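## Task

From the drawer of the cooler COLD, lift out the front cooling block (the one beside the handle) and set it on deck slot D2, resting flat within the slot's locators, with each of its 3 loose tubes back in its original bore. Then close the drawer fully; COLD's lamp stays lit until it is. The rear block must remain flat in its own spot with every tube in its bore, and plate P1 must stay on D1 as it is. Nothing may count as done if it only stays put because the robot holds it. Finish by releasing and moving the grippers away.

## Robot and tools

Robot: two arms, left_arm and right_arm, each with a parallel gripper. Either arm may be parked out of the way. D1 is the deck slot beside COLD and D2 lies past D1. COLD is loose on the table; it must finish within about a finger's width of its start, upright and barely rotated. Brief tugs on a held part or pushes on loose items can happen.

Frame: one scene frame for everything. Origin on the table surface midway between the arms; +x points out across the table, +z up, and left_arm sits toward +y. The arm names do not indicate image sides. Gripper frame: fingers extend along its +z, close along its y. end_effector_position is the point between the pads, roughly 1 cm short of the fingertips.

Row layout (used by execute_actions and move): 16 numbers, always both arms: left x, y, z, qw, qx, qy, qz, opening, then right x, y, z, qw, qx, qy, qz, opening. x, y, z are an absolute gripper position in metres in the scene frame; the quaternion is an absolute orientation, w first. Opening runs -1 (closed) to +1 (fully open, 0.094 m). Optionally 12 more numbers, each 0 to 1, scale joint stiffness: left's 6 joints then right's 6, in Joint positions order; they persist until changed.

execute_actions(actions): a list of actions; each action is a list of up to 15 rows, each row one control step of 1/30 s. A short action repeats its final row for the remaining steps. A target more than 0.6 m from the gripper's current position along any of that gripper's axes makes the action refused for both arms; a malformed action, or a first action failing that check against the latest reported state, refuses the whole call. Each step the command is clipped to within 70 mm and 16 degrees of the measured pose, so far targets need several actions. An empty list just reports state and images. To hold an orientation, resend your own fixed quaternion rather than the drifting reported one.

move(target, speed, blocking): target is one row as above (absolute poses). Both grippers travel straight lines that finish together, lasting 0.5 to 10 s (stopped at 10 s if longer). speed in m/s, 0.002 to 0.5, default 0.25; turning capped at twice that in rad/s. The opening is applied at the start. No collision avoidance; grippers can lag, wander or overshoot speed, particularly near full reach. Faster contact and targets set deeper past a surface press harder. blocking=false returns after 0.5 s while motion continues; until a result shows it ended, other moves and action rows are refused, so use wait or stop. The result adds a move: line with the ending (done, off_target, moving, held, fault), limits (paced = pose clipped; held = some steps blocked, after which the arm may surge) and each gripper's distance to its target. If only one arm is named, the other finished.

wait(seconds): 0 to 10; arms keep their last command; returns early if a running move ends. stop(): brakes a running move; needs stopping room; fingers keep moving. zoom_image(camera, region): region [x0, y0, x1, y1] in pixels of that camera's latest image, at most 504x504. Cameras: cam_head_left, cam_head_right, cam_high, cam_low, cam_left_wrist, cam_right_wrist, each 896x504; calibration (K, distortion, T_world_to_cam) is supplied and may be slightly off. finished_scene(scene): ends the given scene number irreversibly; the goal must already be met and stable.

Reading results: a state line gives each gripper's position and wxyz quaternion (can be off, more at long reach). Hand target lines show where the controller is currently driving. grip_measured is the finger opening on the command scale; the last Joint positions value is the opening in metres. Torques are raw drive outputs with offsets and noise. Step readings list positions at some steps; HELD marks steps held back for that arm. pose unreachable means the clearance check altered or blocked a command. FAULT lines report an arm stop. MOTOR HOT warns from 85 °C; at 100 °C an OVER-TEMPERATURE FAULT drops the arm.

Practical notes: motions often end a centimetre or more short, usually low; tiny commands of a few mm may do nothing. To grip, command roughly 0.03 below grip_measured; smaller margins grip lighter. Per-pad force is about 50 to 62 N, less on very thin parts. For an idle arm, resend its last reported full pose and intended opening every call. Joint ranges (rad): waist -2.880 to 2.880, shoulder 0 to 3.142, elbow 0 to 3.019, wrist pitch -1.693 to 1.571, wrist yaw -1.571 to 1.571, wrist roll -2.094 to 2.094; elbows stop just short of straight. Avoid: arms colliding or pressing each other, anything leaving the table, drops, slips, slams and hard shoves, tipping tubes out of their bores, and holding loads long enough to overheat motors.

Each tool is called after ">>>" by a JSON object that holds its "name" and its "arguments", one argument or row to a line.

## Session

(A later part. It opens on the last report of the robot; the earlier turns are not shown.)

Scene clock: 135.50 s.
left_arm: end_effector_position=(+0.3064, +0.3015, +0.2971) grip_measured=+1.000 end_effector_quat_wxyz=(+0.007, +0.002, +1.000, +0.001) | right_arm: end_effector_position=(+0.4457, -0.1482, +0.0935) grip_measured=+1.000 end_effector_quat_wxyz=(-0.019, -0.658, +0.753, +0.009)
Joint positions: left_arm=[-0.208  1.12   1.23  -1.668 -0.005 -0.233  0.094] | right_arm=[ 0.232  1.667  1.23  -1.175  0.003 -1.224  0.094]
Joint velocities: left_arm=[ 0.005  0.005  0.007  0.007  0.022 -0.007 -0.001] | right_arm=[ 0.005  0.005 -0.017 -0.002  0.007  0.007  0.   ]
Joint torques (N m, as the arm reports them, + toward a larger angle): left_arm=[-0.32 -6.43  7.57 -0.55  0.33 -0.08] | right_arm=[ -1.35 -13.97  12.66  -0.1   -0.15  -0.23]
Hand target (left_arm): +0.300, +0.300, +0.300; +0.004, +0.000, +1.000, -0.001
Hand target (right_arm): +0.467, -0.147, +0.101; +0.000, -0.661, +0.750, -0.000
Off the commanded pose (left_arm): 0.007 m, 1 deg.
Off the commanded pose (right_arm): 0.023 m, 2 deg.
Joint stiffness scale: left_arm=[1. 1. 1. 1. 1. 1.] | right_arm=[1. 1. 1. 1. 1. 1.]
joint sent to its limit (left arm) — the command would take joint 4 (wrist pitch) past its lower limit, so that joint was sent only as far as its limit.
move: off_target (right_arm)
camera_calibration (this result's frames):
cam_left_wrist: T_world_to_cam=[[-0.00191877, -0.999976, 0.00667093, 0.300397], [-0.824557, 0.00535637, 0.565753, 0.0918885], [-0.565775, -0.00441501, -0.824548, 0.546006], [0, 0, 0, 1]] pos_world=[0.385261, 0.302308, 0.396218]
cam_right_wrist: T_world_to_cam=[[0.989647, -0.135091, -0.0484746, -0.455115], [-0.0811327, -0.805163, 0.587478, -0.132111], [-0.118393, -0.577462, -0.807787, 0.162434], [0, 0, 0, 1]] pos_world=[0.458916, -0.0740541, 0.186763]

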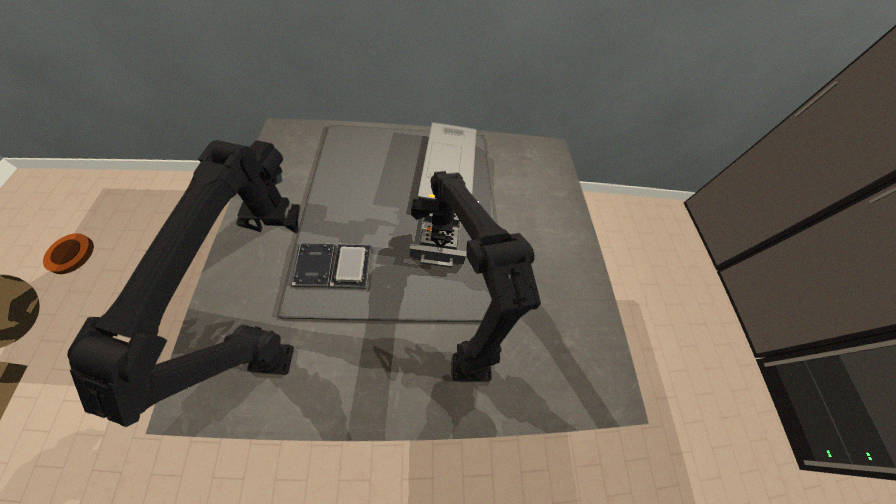

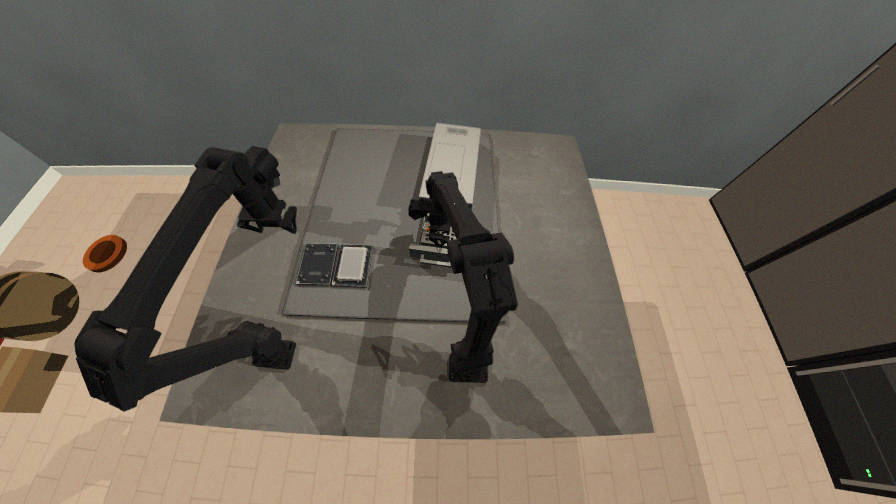

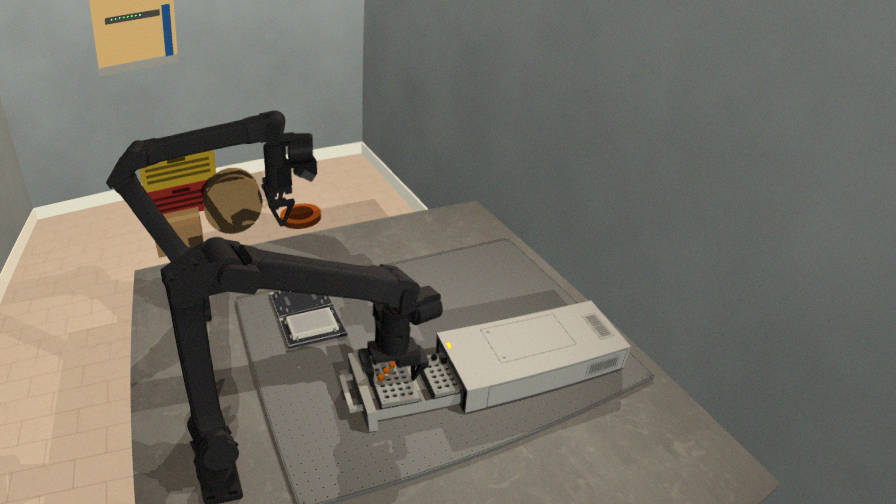

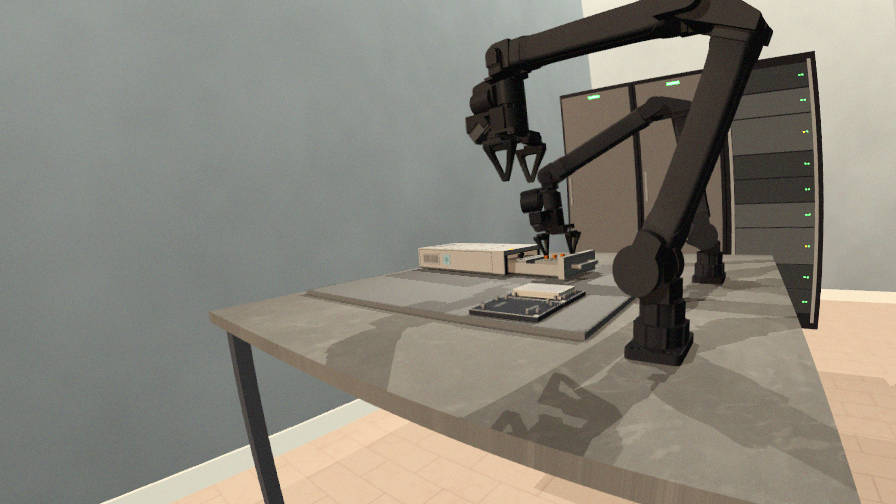

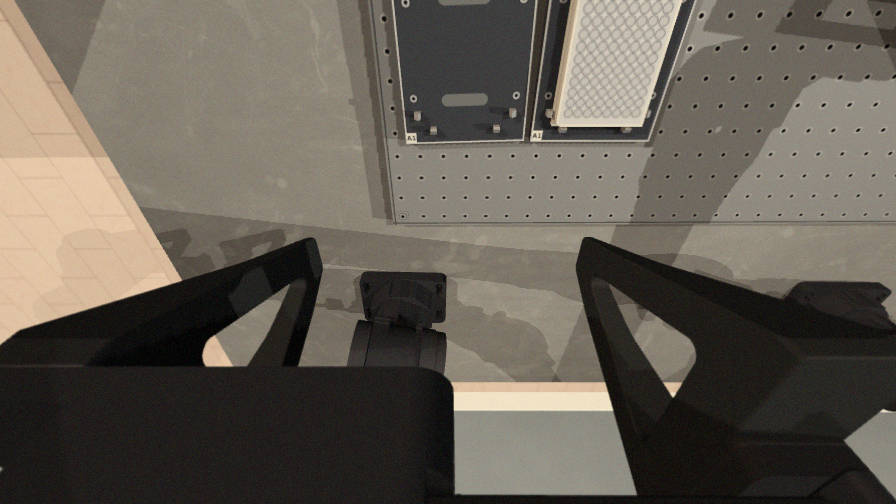

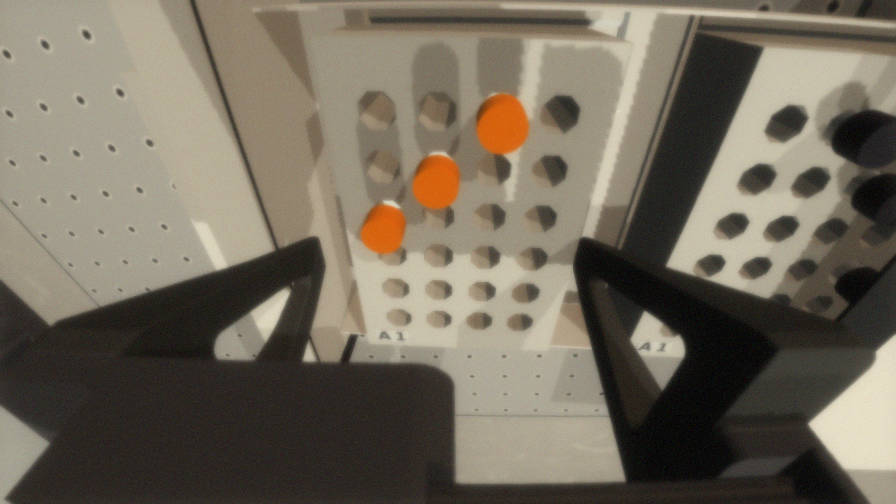

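Elbow sticks; push a bit further, slightly higher.

>>> {"name": "move", "arguments": {
  "target": [0.3,0.3,0.3,0,0,1,0,1,0.476,-0.148,0.108,0,-0.661,0.75,0,1],
  "speed": 0.05
}}

Scene clock: 138.27 s.
left_arm: end_effector_position=(+0.3064, +0.3015, +0.2971) grip_measured=+1.000 end_effector_quat_wxyz=(+0.007, +0.002, +1.000, +0.001) | right_arm: end_effector_position=(+0.4602, -0.1451, +0.1036) grip_measured=+1.000 end_effector_quat_wxyz=(-0.005, -0.660, +0.751, +0.001)
Joint positions: left_arm=[-0.208  1.12   1.23  -1.668 -0.005 -0.233  0.094] | right_arm=[ 0.232  1.673  1.267 -1.175  0.003 -1.228  0.094]
Joint velocities: left_arm=[ 0.024 -0.005 -0.017  0.012  0.007  0.037 -0.   ] | right_arm=[ 0.005 -0.005 -0.017  0.002  0.007  0.022  0.   ]
Joint torques (N m, as the arm reports them, + toward a larger angle): left_arm=[-0.34 -6.43  7.57 -0.56  0.33 -0.07] | right_arm=[ -1.69 -14.05  12.59  -0.88  -0.16  -0.23]
Hand target (left_arm): +0.300, +0.300, +0.300; +0.004, +0.000, +1.000, -0.001
Hand target (right_arm): +0.475, -0.148, +0.109; +0.000, -0.661, +0.750, -0.000
Off the commanded pose (left_arm): 0.007 m, 1 deg.
Off the commanded pose (right_arm): 0.017 m, 1 deg.
Joint stiffness scale: left_arm=[1. 1. 1. 1. 1. 1.] | right_arm=[1. 1. 1. 1. 1. 1.]
joint sent to its limit (left arm) — the command would take joint 4 (wrist pitch) past its lower limit, so that joint was sent only as far as its limit.
move: off_target (right_arm)
camera_calibration (this result's frames):
cam_left_wrist: T_world_to_cam=[[-0.00191877, -0.999976, 0.00667093, 0.300397], [-0.824557, 0.00535637, 0.565753, 0.0918885], [-0.565775, -0.00441501, -0.824548, 0.546006], [0, 0, 0, 1]] pos_world=[0.385261, 0.302308, 0.396218]
cam_right_wrist: T_world_to_cam=[[0.991236, -0.130709, -0.0191248, -0.471689], [-0.0955612, -0.809462, 0.579344, -0.127451], [-0.091206, -0.57244, -0.814859, 0.163036], [0, 0, 0, 1]] pos_world=[0.470246, -0.071492, 0.197668]

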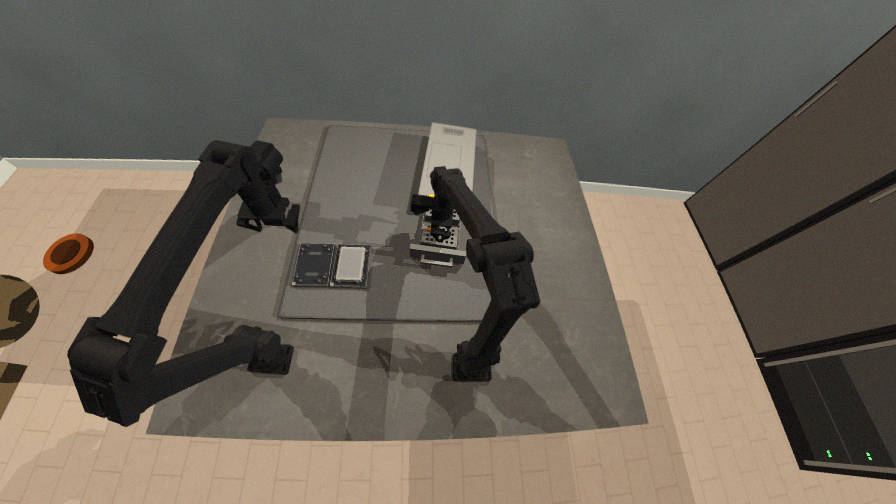

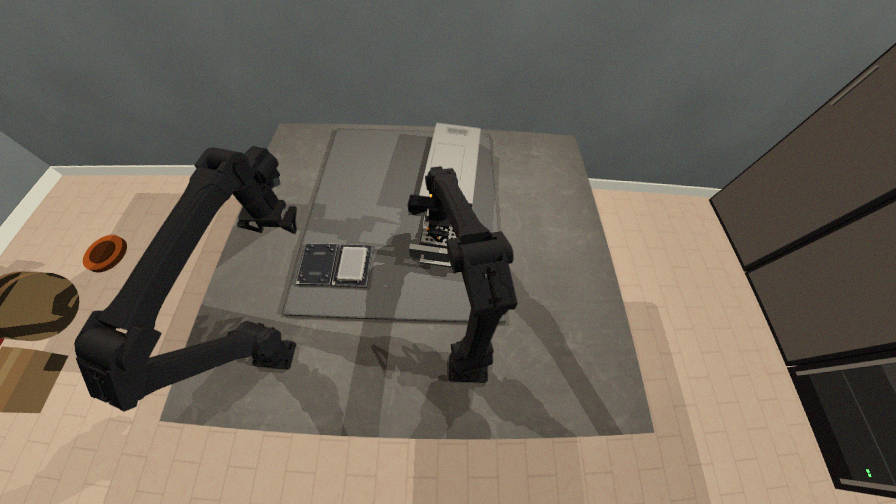

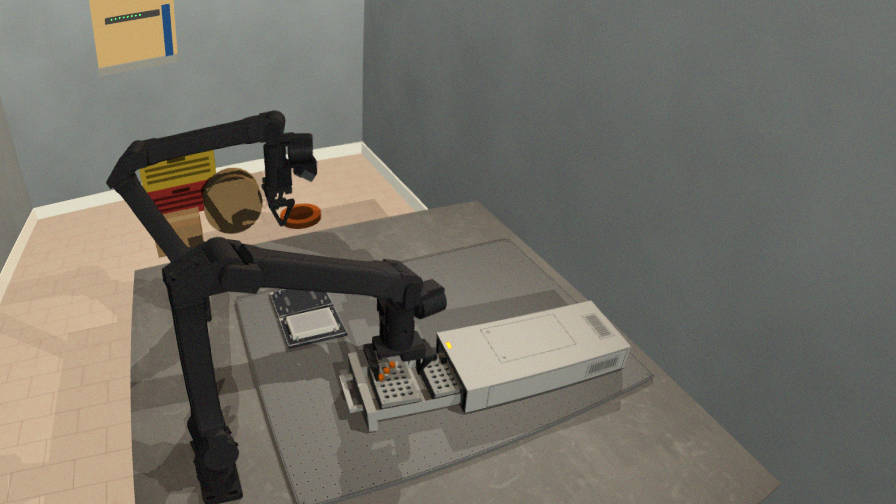

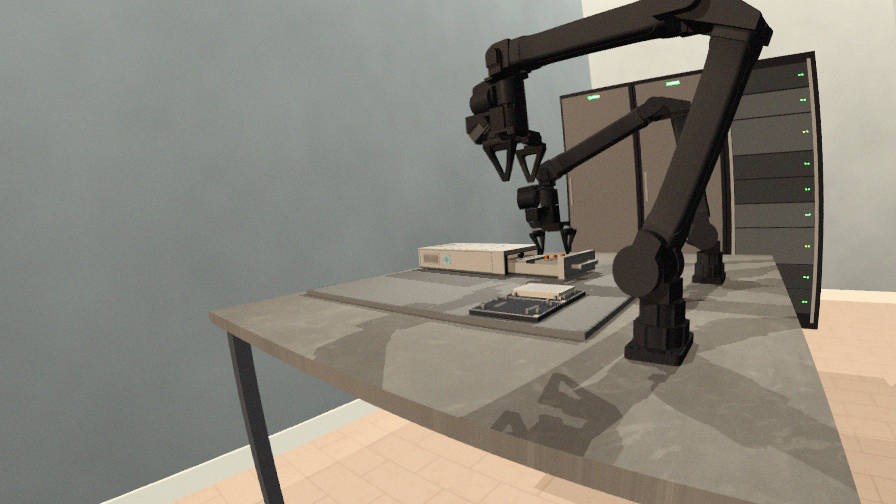

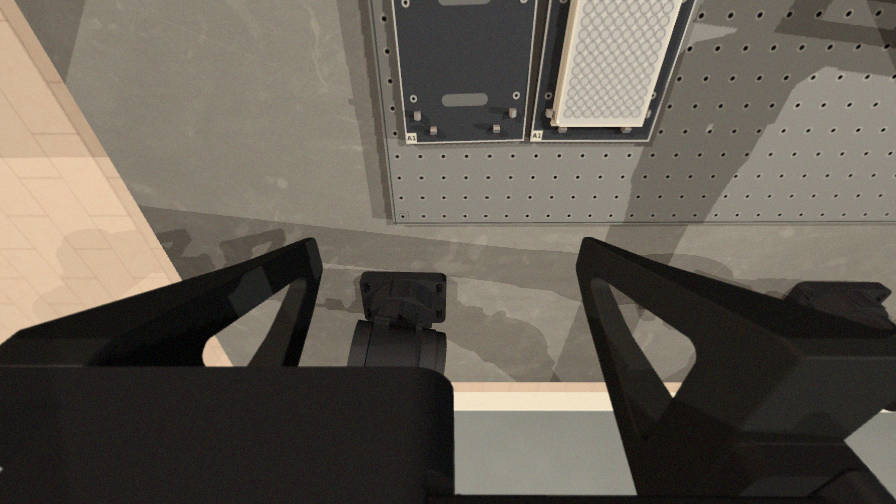

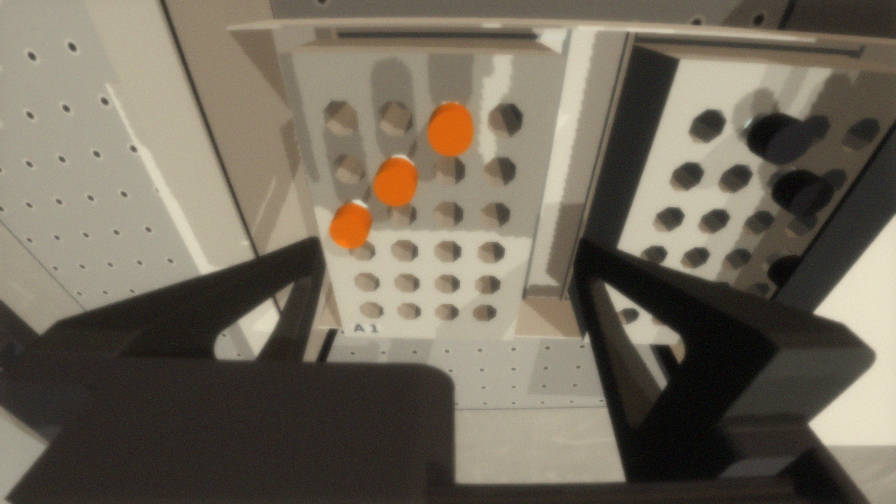

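>>> {"name": "move", "arguments": {
  "target": [0.3,0.3,0.3,0,0,1,0,1,0.456,-0.147,0.10,0,-0.661,0.75,0,1],
  "speed": 0.04
}}

Scene clock: 140.67 s.
left_arm: end_effector_position=(+0.3064, +0.3015, +0.2971) grip_measured=+1.000 end_effector_quat_wxyz=(+0.007, +0.002, +1.000, +0.001) | right_arm: end_effector_position=(+0.4560, -0.1460, +0.1010) grip_measured=+1.000 end_effector_quat_wxyz=(-0.006, -0.660, +0.751, +0.001)
Joint positions: left_arm=[-0.208  1.12   1.23  -1.668 -0.005 -0.233  0.094] | right_arm=[ 0.232  1.666  1.25  -1.166  0.003 -1.228  0.094]
Joint velocities: left_arm=[-0.005 -0.015  0.002 -0.012  0.037 -0.081 -0.001] | right_arm=[-0.005 -0.005  0.002 -0.012  0.007 -0.022  0.   ]
Joint torques (N m, as the arm reports them, + toward a larger angle): left_arm=[-0.34 -6.41  7.56 -0.56  0.33 -0.07] | right_arm=[ -0.99 -16.28   8.05  -0.04  -0.16  -0.13]
Hand target (left_arm): +0.300, +0.300, +0.300; +0.004, +0.000, +1.000, -0.001
Hand target (right_arm): +0.456, -0.147, +0.100; -0.000, -0.661, +0.750, -0.000
Off the commanded pose (left_arm): 0.007 m, 1 deg.
Off the commanded pose (right_arm): 0.001 m, 1 deg.
Joint stiffness scale: left_arm=[1. 1. 1. 1. 1. 1.] | right_arm=[1. 1. 1. 1. 1. 1.]
joint sent to its limit (left arm) — the command would take joint 4 (wrist pitch) past its lower limit, so that joint was sent only as far as its limit.
move: done
camera_calibration (this result's frames):
cam_left_wrist: T_world_to_cam=[[-0.00191877, -0.999976, 0.00667093, 0.300397], [-0.824557, 0.00535637, 0.565753, 0.0918885], [-0.565775, -0.00441501, -0.824548, 0.546006], [0, 0, 0, 1]] pos_world=[0.385261, 0.302308, 0.396218]
cam_right_wrist: T_world_to_cam=[[0.991279, -0.130332, -0.0194863, -0.467685], [-0.0950352, -0.809453, 0.579442, -0.127327], [-0.0912931, -0.572537, -0.81478, 0.160063], [0, 0, 0, 1]] pos_world=[0.466118, -0.0723775, 0.195081]

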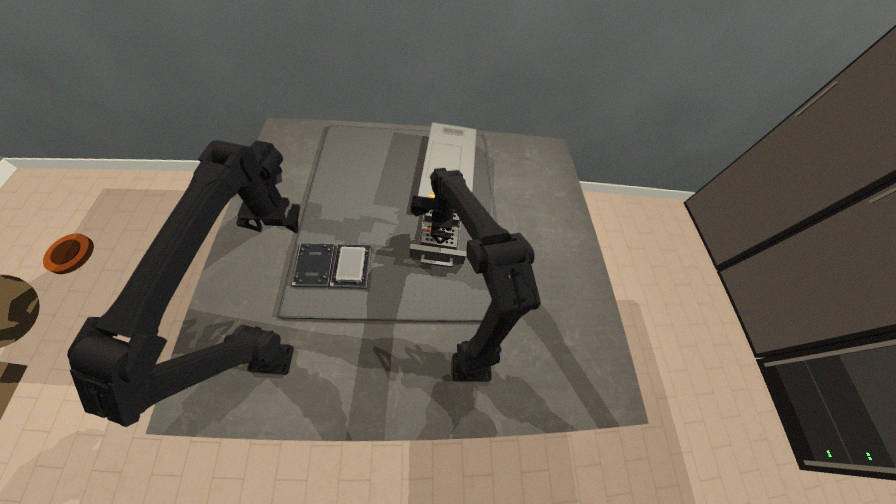

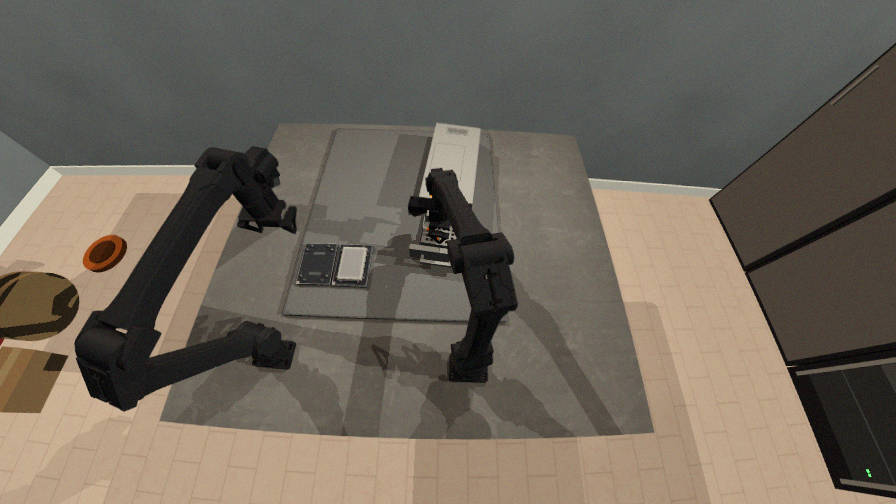

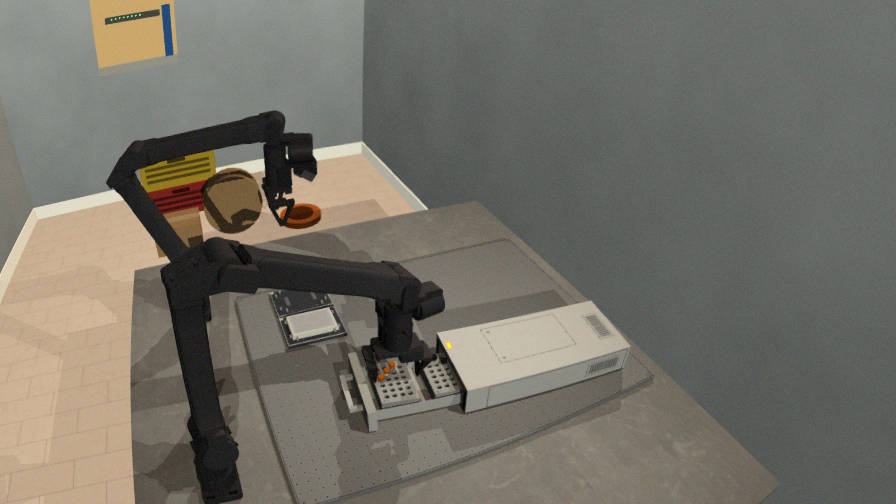

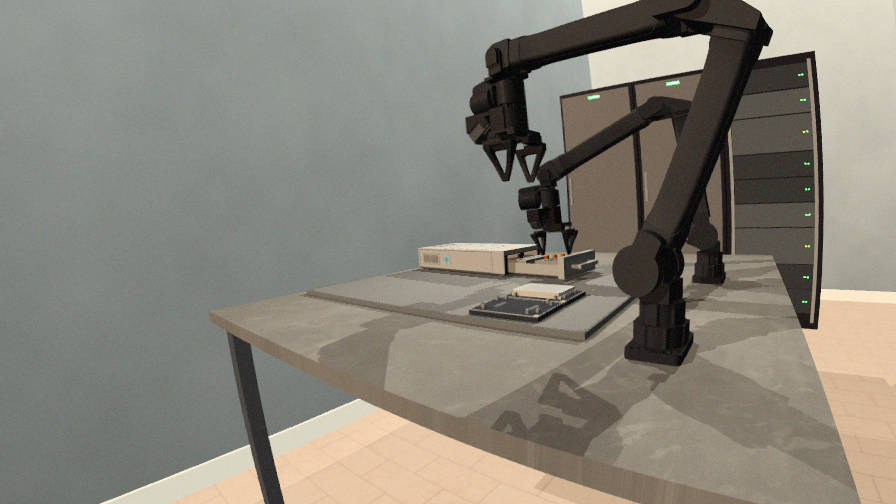

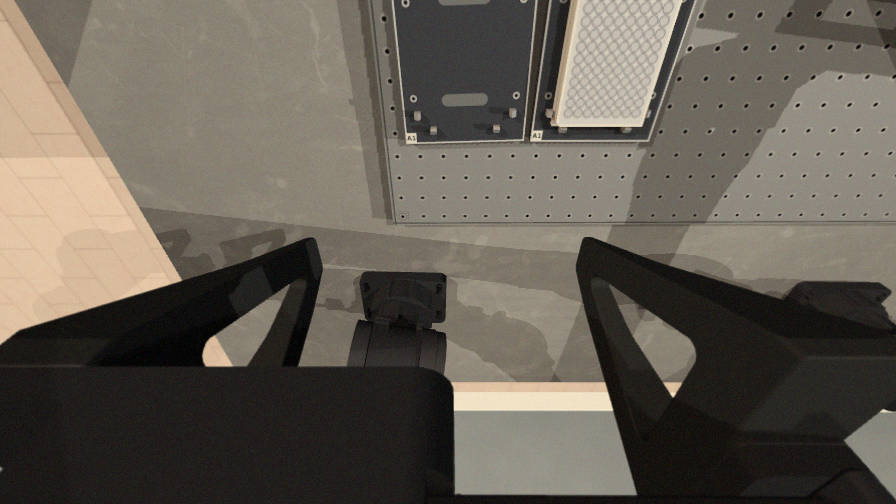

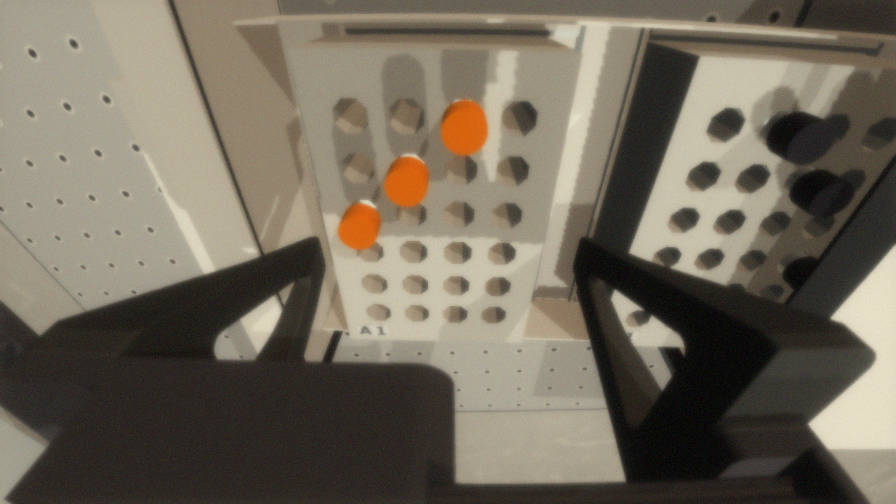

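>>> {"name": "move", "arguments": {
  "target": [0.3,0.3,0.3,0,0,1,0,1,0.451,-0.147,0.095,0,-0.661,0.75,0,1],
  "speed": 0.04
}}

>>> {"name": "move", "arguments": {
  "target": [0.3,0.3,0.3,0,0,1,0,1,0.453,-0.147,0.055,0,-0.661,0.75,0,1],
  "speed": 0.04
}}

Scene clock: 144.10 s.
left_arm: end_effector_position=(+0.3064, +0.3015, +0.2971) grip_measured=+1.000 end_effector_quat_wxyz=(+0.007, +0.002, +1.000, +0.001) | right_arm: end_effector_position=(+0.4512, -0.1469, +0.0954) grip_measured=+1.000 end_effector_quat_wxyz=(-0.006, -0.660, +0.751, +0.002)
Joint positions: left_arm=[-0.208  1.12   1.23  -1.668 -0.005 -0.233  0.094] | right_arm=[ 0.232  1.661  1.228 -1.15   0.003 -1.228  0.094]
Joint velocities: left_arm=[ 0.005 -0.005 -0.002 -0.007 -0.022  0.007 -0.001] | right_arm=[-0.015 -0.015  0.017  0.022  0.037 -0.022  0.   ]
Joint torques (N m, as the arm reports them, + toward a larger angle): left_arm=[-0.34 -6.39  7.58 -0.56  0.33 -0.08] | right_arm=[ -0.87 -16.28   8.    -0.08  -0.16  -0.11]
Hand target (left_arm): +0.300, +0.300, +0.300; +0.004, +0.000, +1.000, -0.001
Hand target (right_arm): +0.451, -0.147, +0.095; -0.000, -0.661, +0.750, +0.000
Off the commanded pose (left_arm): 0.007 m, 1 deg.
Off the commanded pose (right_arm): 0.000 m, 1 deg.
Joint stiffness scale: left_arm=[1. 1. 1. 1. 1. 1.] | right_arm=[1. 1. 1. 1. 1. 1.]
joint sent to its limit (left arm) — the command would take joint 4 (wrist pitch) past its lower limit, so that joint was sent only as far as its limit.
move: done
camera_calibration (this result's frames):
cam_left_wrist: T_world_to_cam=[[-0.00191877, -0.999976, 0.00667093, 0.300397], [-0.824557, 0.00535637, 0.565753, 0.0918885], [-0.565775, -0.00441501, -0.824548, 0.546006], [0, 0, 0, 1]] pos_world=[0.385261, 0.302308, 0.396218]
cam_right_wrist: T_world_to_cam=[[0.991246, -0.130335, -0.0210511, -0.462927], [-0.0941278, -0.809482, 0.579551, -0.125773], [-0.0925765, -0.572497, -0.814664, 0.155067], [0, 0, 0, 1]] pos_world=[0.461392, -0.073372, 0.189474]

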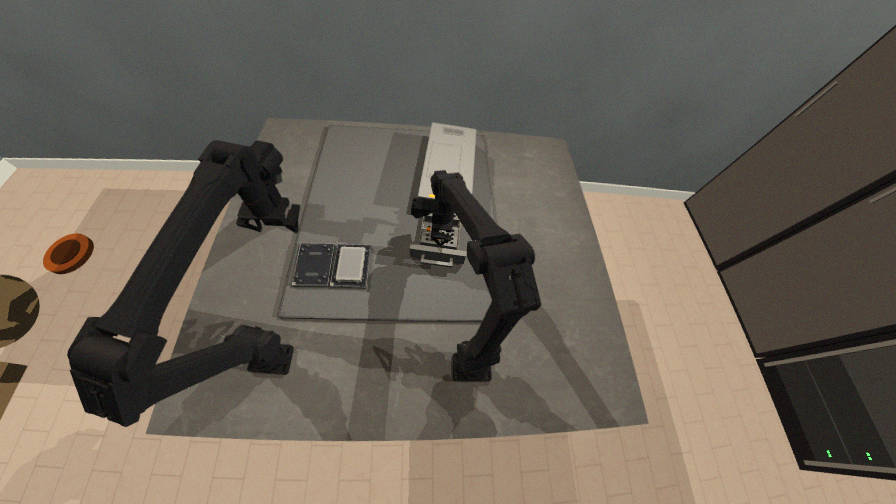

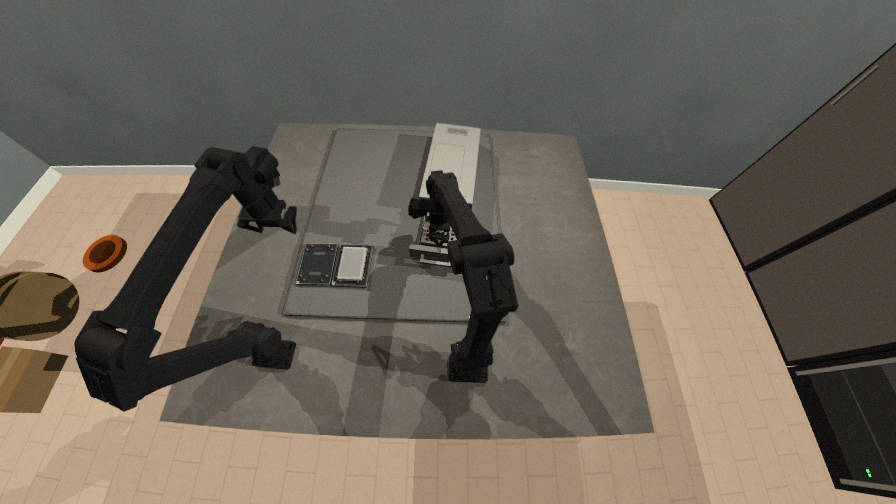

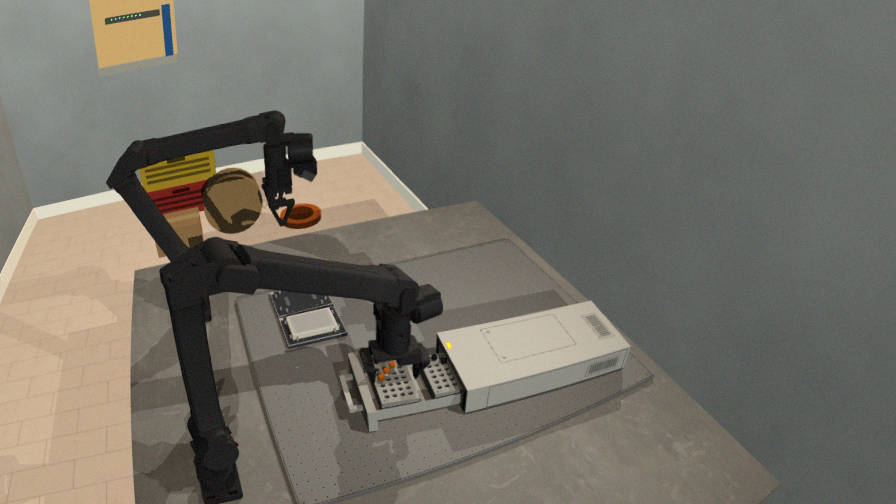

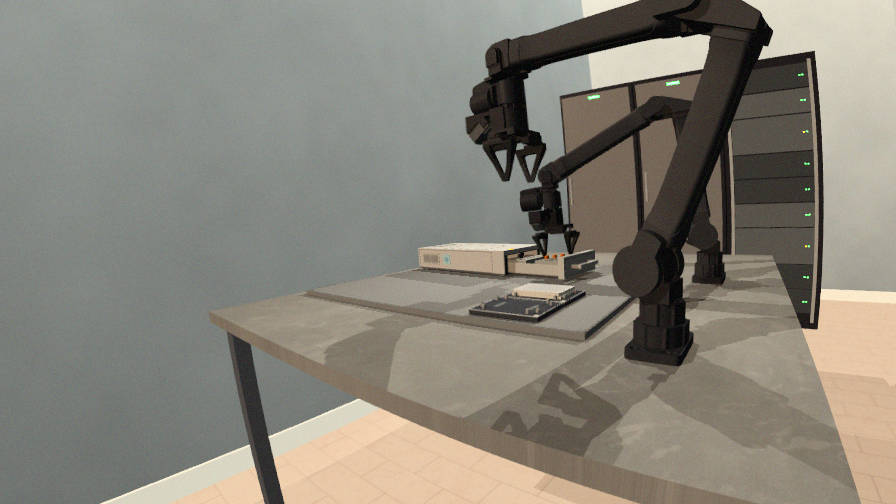

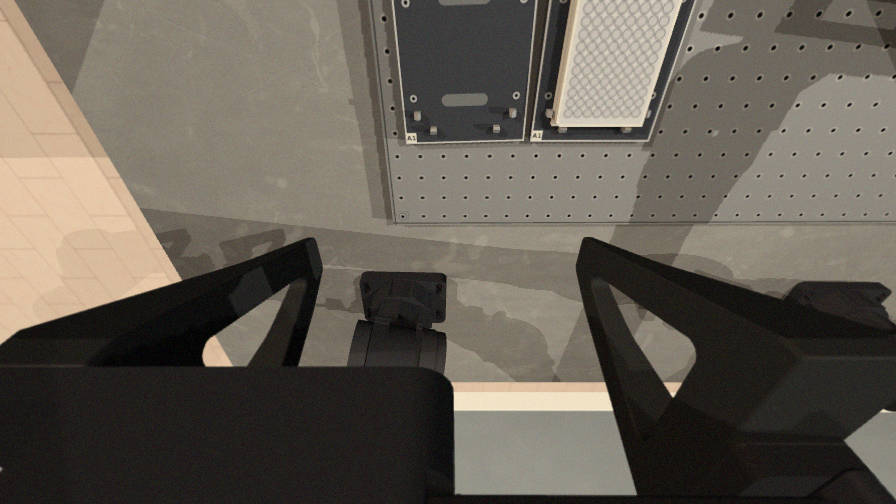

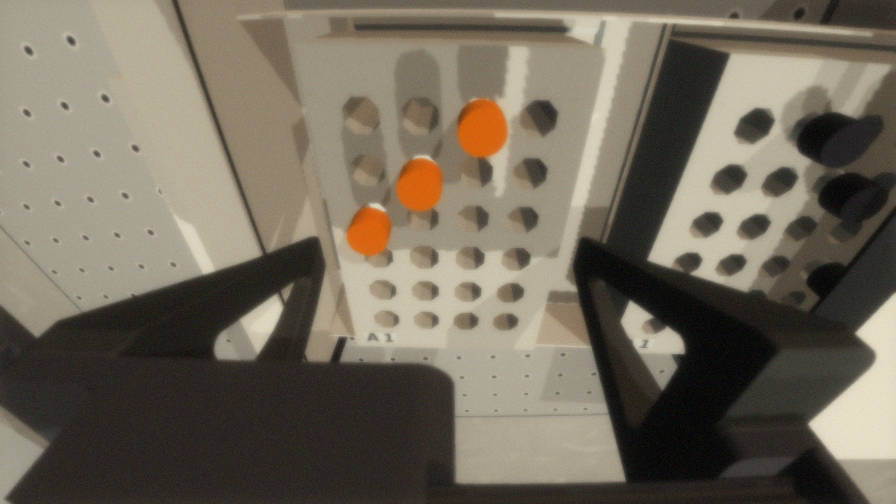

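Scene clock: 145.40 s.
left_arm: end_effector_position=(+0.3064, +0.3015, +0.2971) grip_measured=+1.000 end_effector_quat_wxyz=(+0.007, +0.002, +1.000, +0.001) | right_arm: end_effector_position=(+0.4543, -0.1462, +0.0658) grip_measured=+1.000 end_effector_quat_wxyz=(+0.003, -0.660, +0.751, -0.003)
Joint positions: left_arm=[-0.208  1.12   1.23  -1.668 -0.005 -0.233  0.094] | right_arm=[ 0.232  1.692  1.182 -1.052  0.003 -1.228  0.094]
Joint velocities: left_arm=[-0.024 -0.015 -0.002 -0.022  0.037  0.037 -0.001] | right_arm=[-0.015 -0.005  0.002 -0.012  0.007 -0.007  0.   ]
Joint torques (N m, as the arm reports them, + toward a larger angle): left_arm=[-0.34 -6.41  7.57 -0.55  0.33 -0.08] | right_arm=[ -0.91 -14.     7.76   0.09  -0.14  -0.11]
Hand target (left_arm): +0.300, +0.300, +0.300; +0.004, +0.000, +1.000, -0.001
Hand target (right_arm): +0.454, -0.147, +0.055; -0.000, -0.661, +0.750, +0.000
Off the commanded pose (left_arm): 0.007 m, 1 deg.
Off the commanded pose (right_arm): 0.011 m, 1 deg.
Joint stiffness scale: left_arm=[1. 1. 1. 1. 1. 1.] | right_arm=[1. 1. 1. 1. 1. 1.]
joint sent to its limit (left arm) — the command would take joint 4 (wrist pitch) past its lower limit, so that joint was sent only as far as its limit.
move: off_target (right_arm)
camera_calibration (this result's frames):
cam_left_wrist: T_world_to_cam=[[-0.00191877, -0.999976, 0.00667093, 0.300397], [-0.824557, 0.00535637, 0.565753, 0.0918885], [-0.565775, -0.00441501, -0.824548, 0.546006], [0, 0, 0, 1]] pos_world=[0.385261, 0.302308, 0.396218]
cam_right_wrist: T_world_to_cam=[[0.991475, -0.130282, -0.00178988, -0.46795], [-0.105691, -0.812213, 0.573706, -0.102476], [-0.0761974, -0.568626, -0.819059, 0.125093], [0, 0, 0, 1]] pos_world=[0.462661, -0.0730664, 0.160412]

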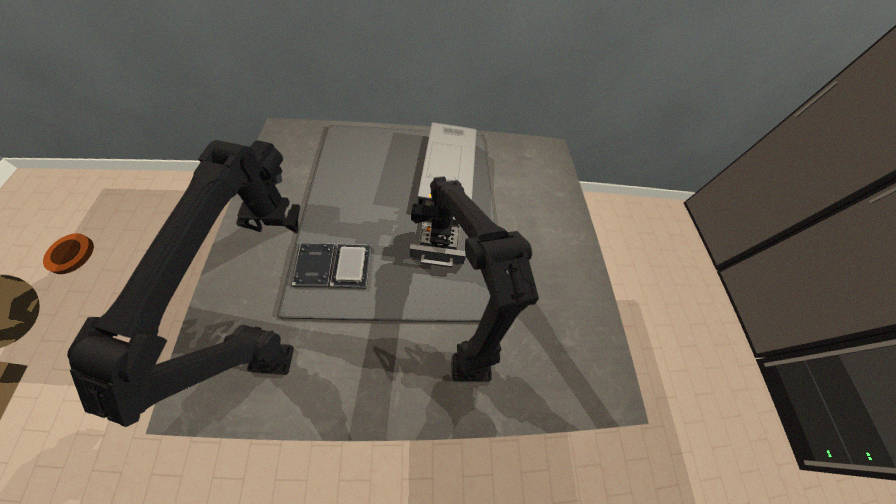

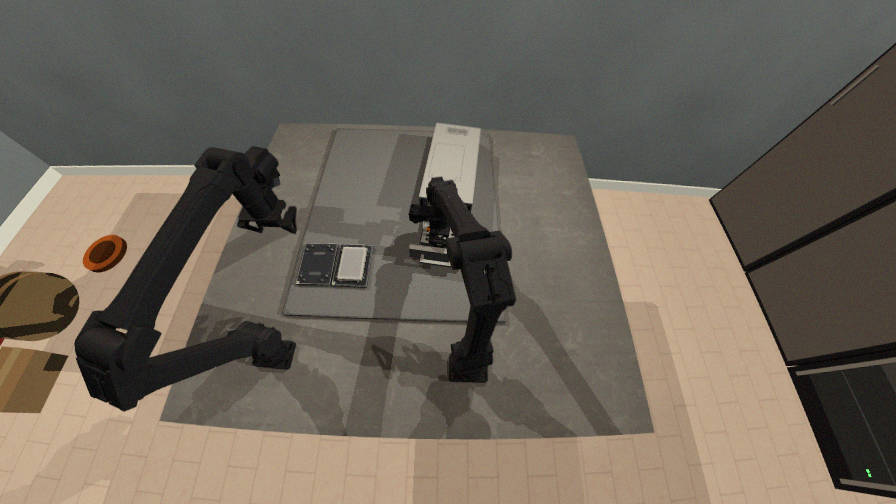

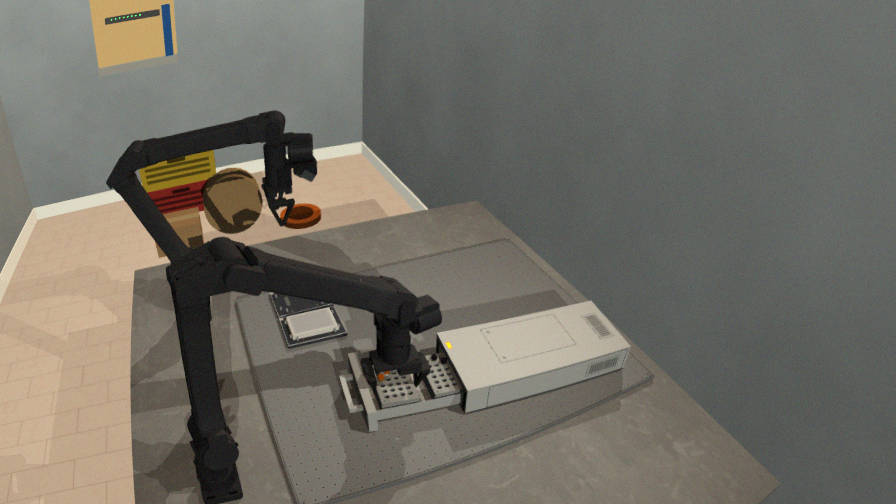

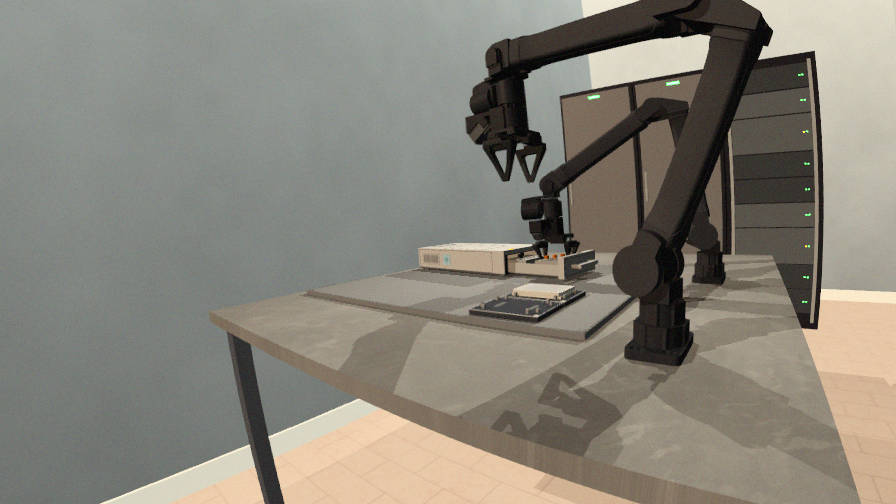

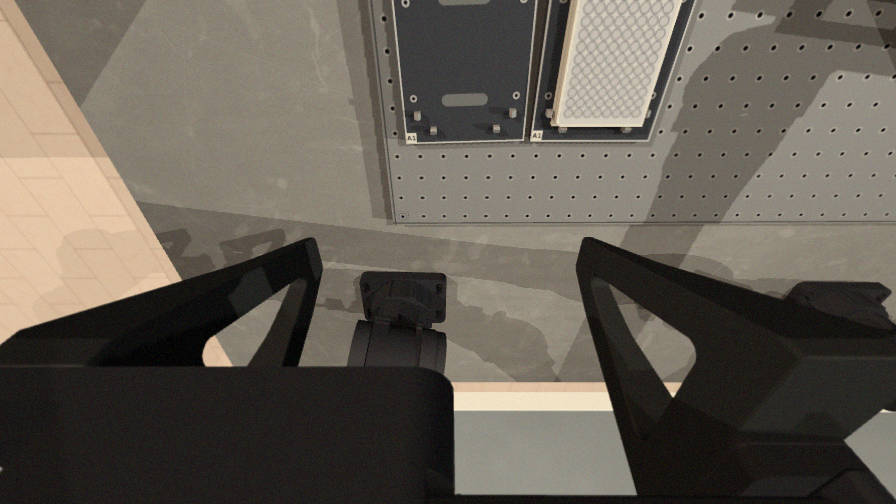

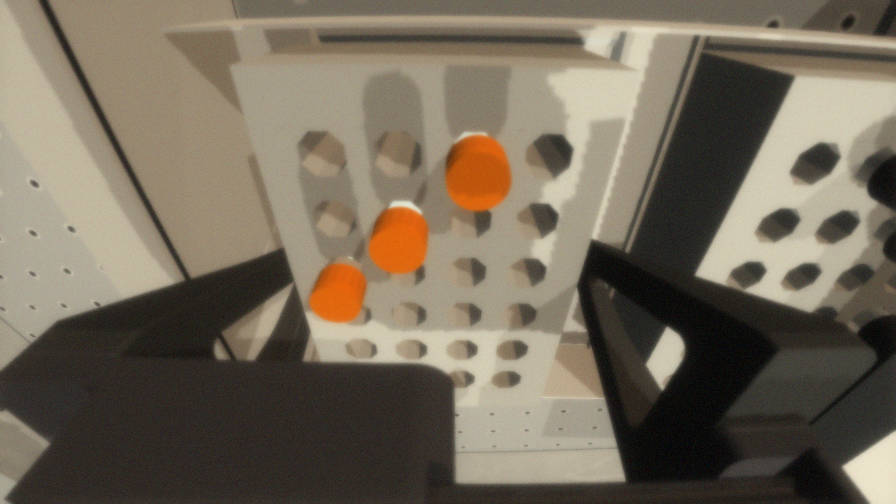

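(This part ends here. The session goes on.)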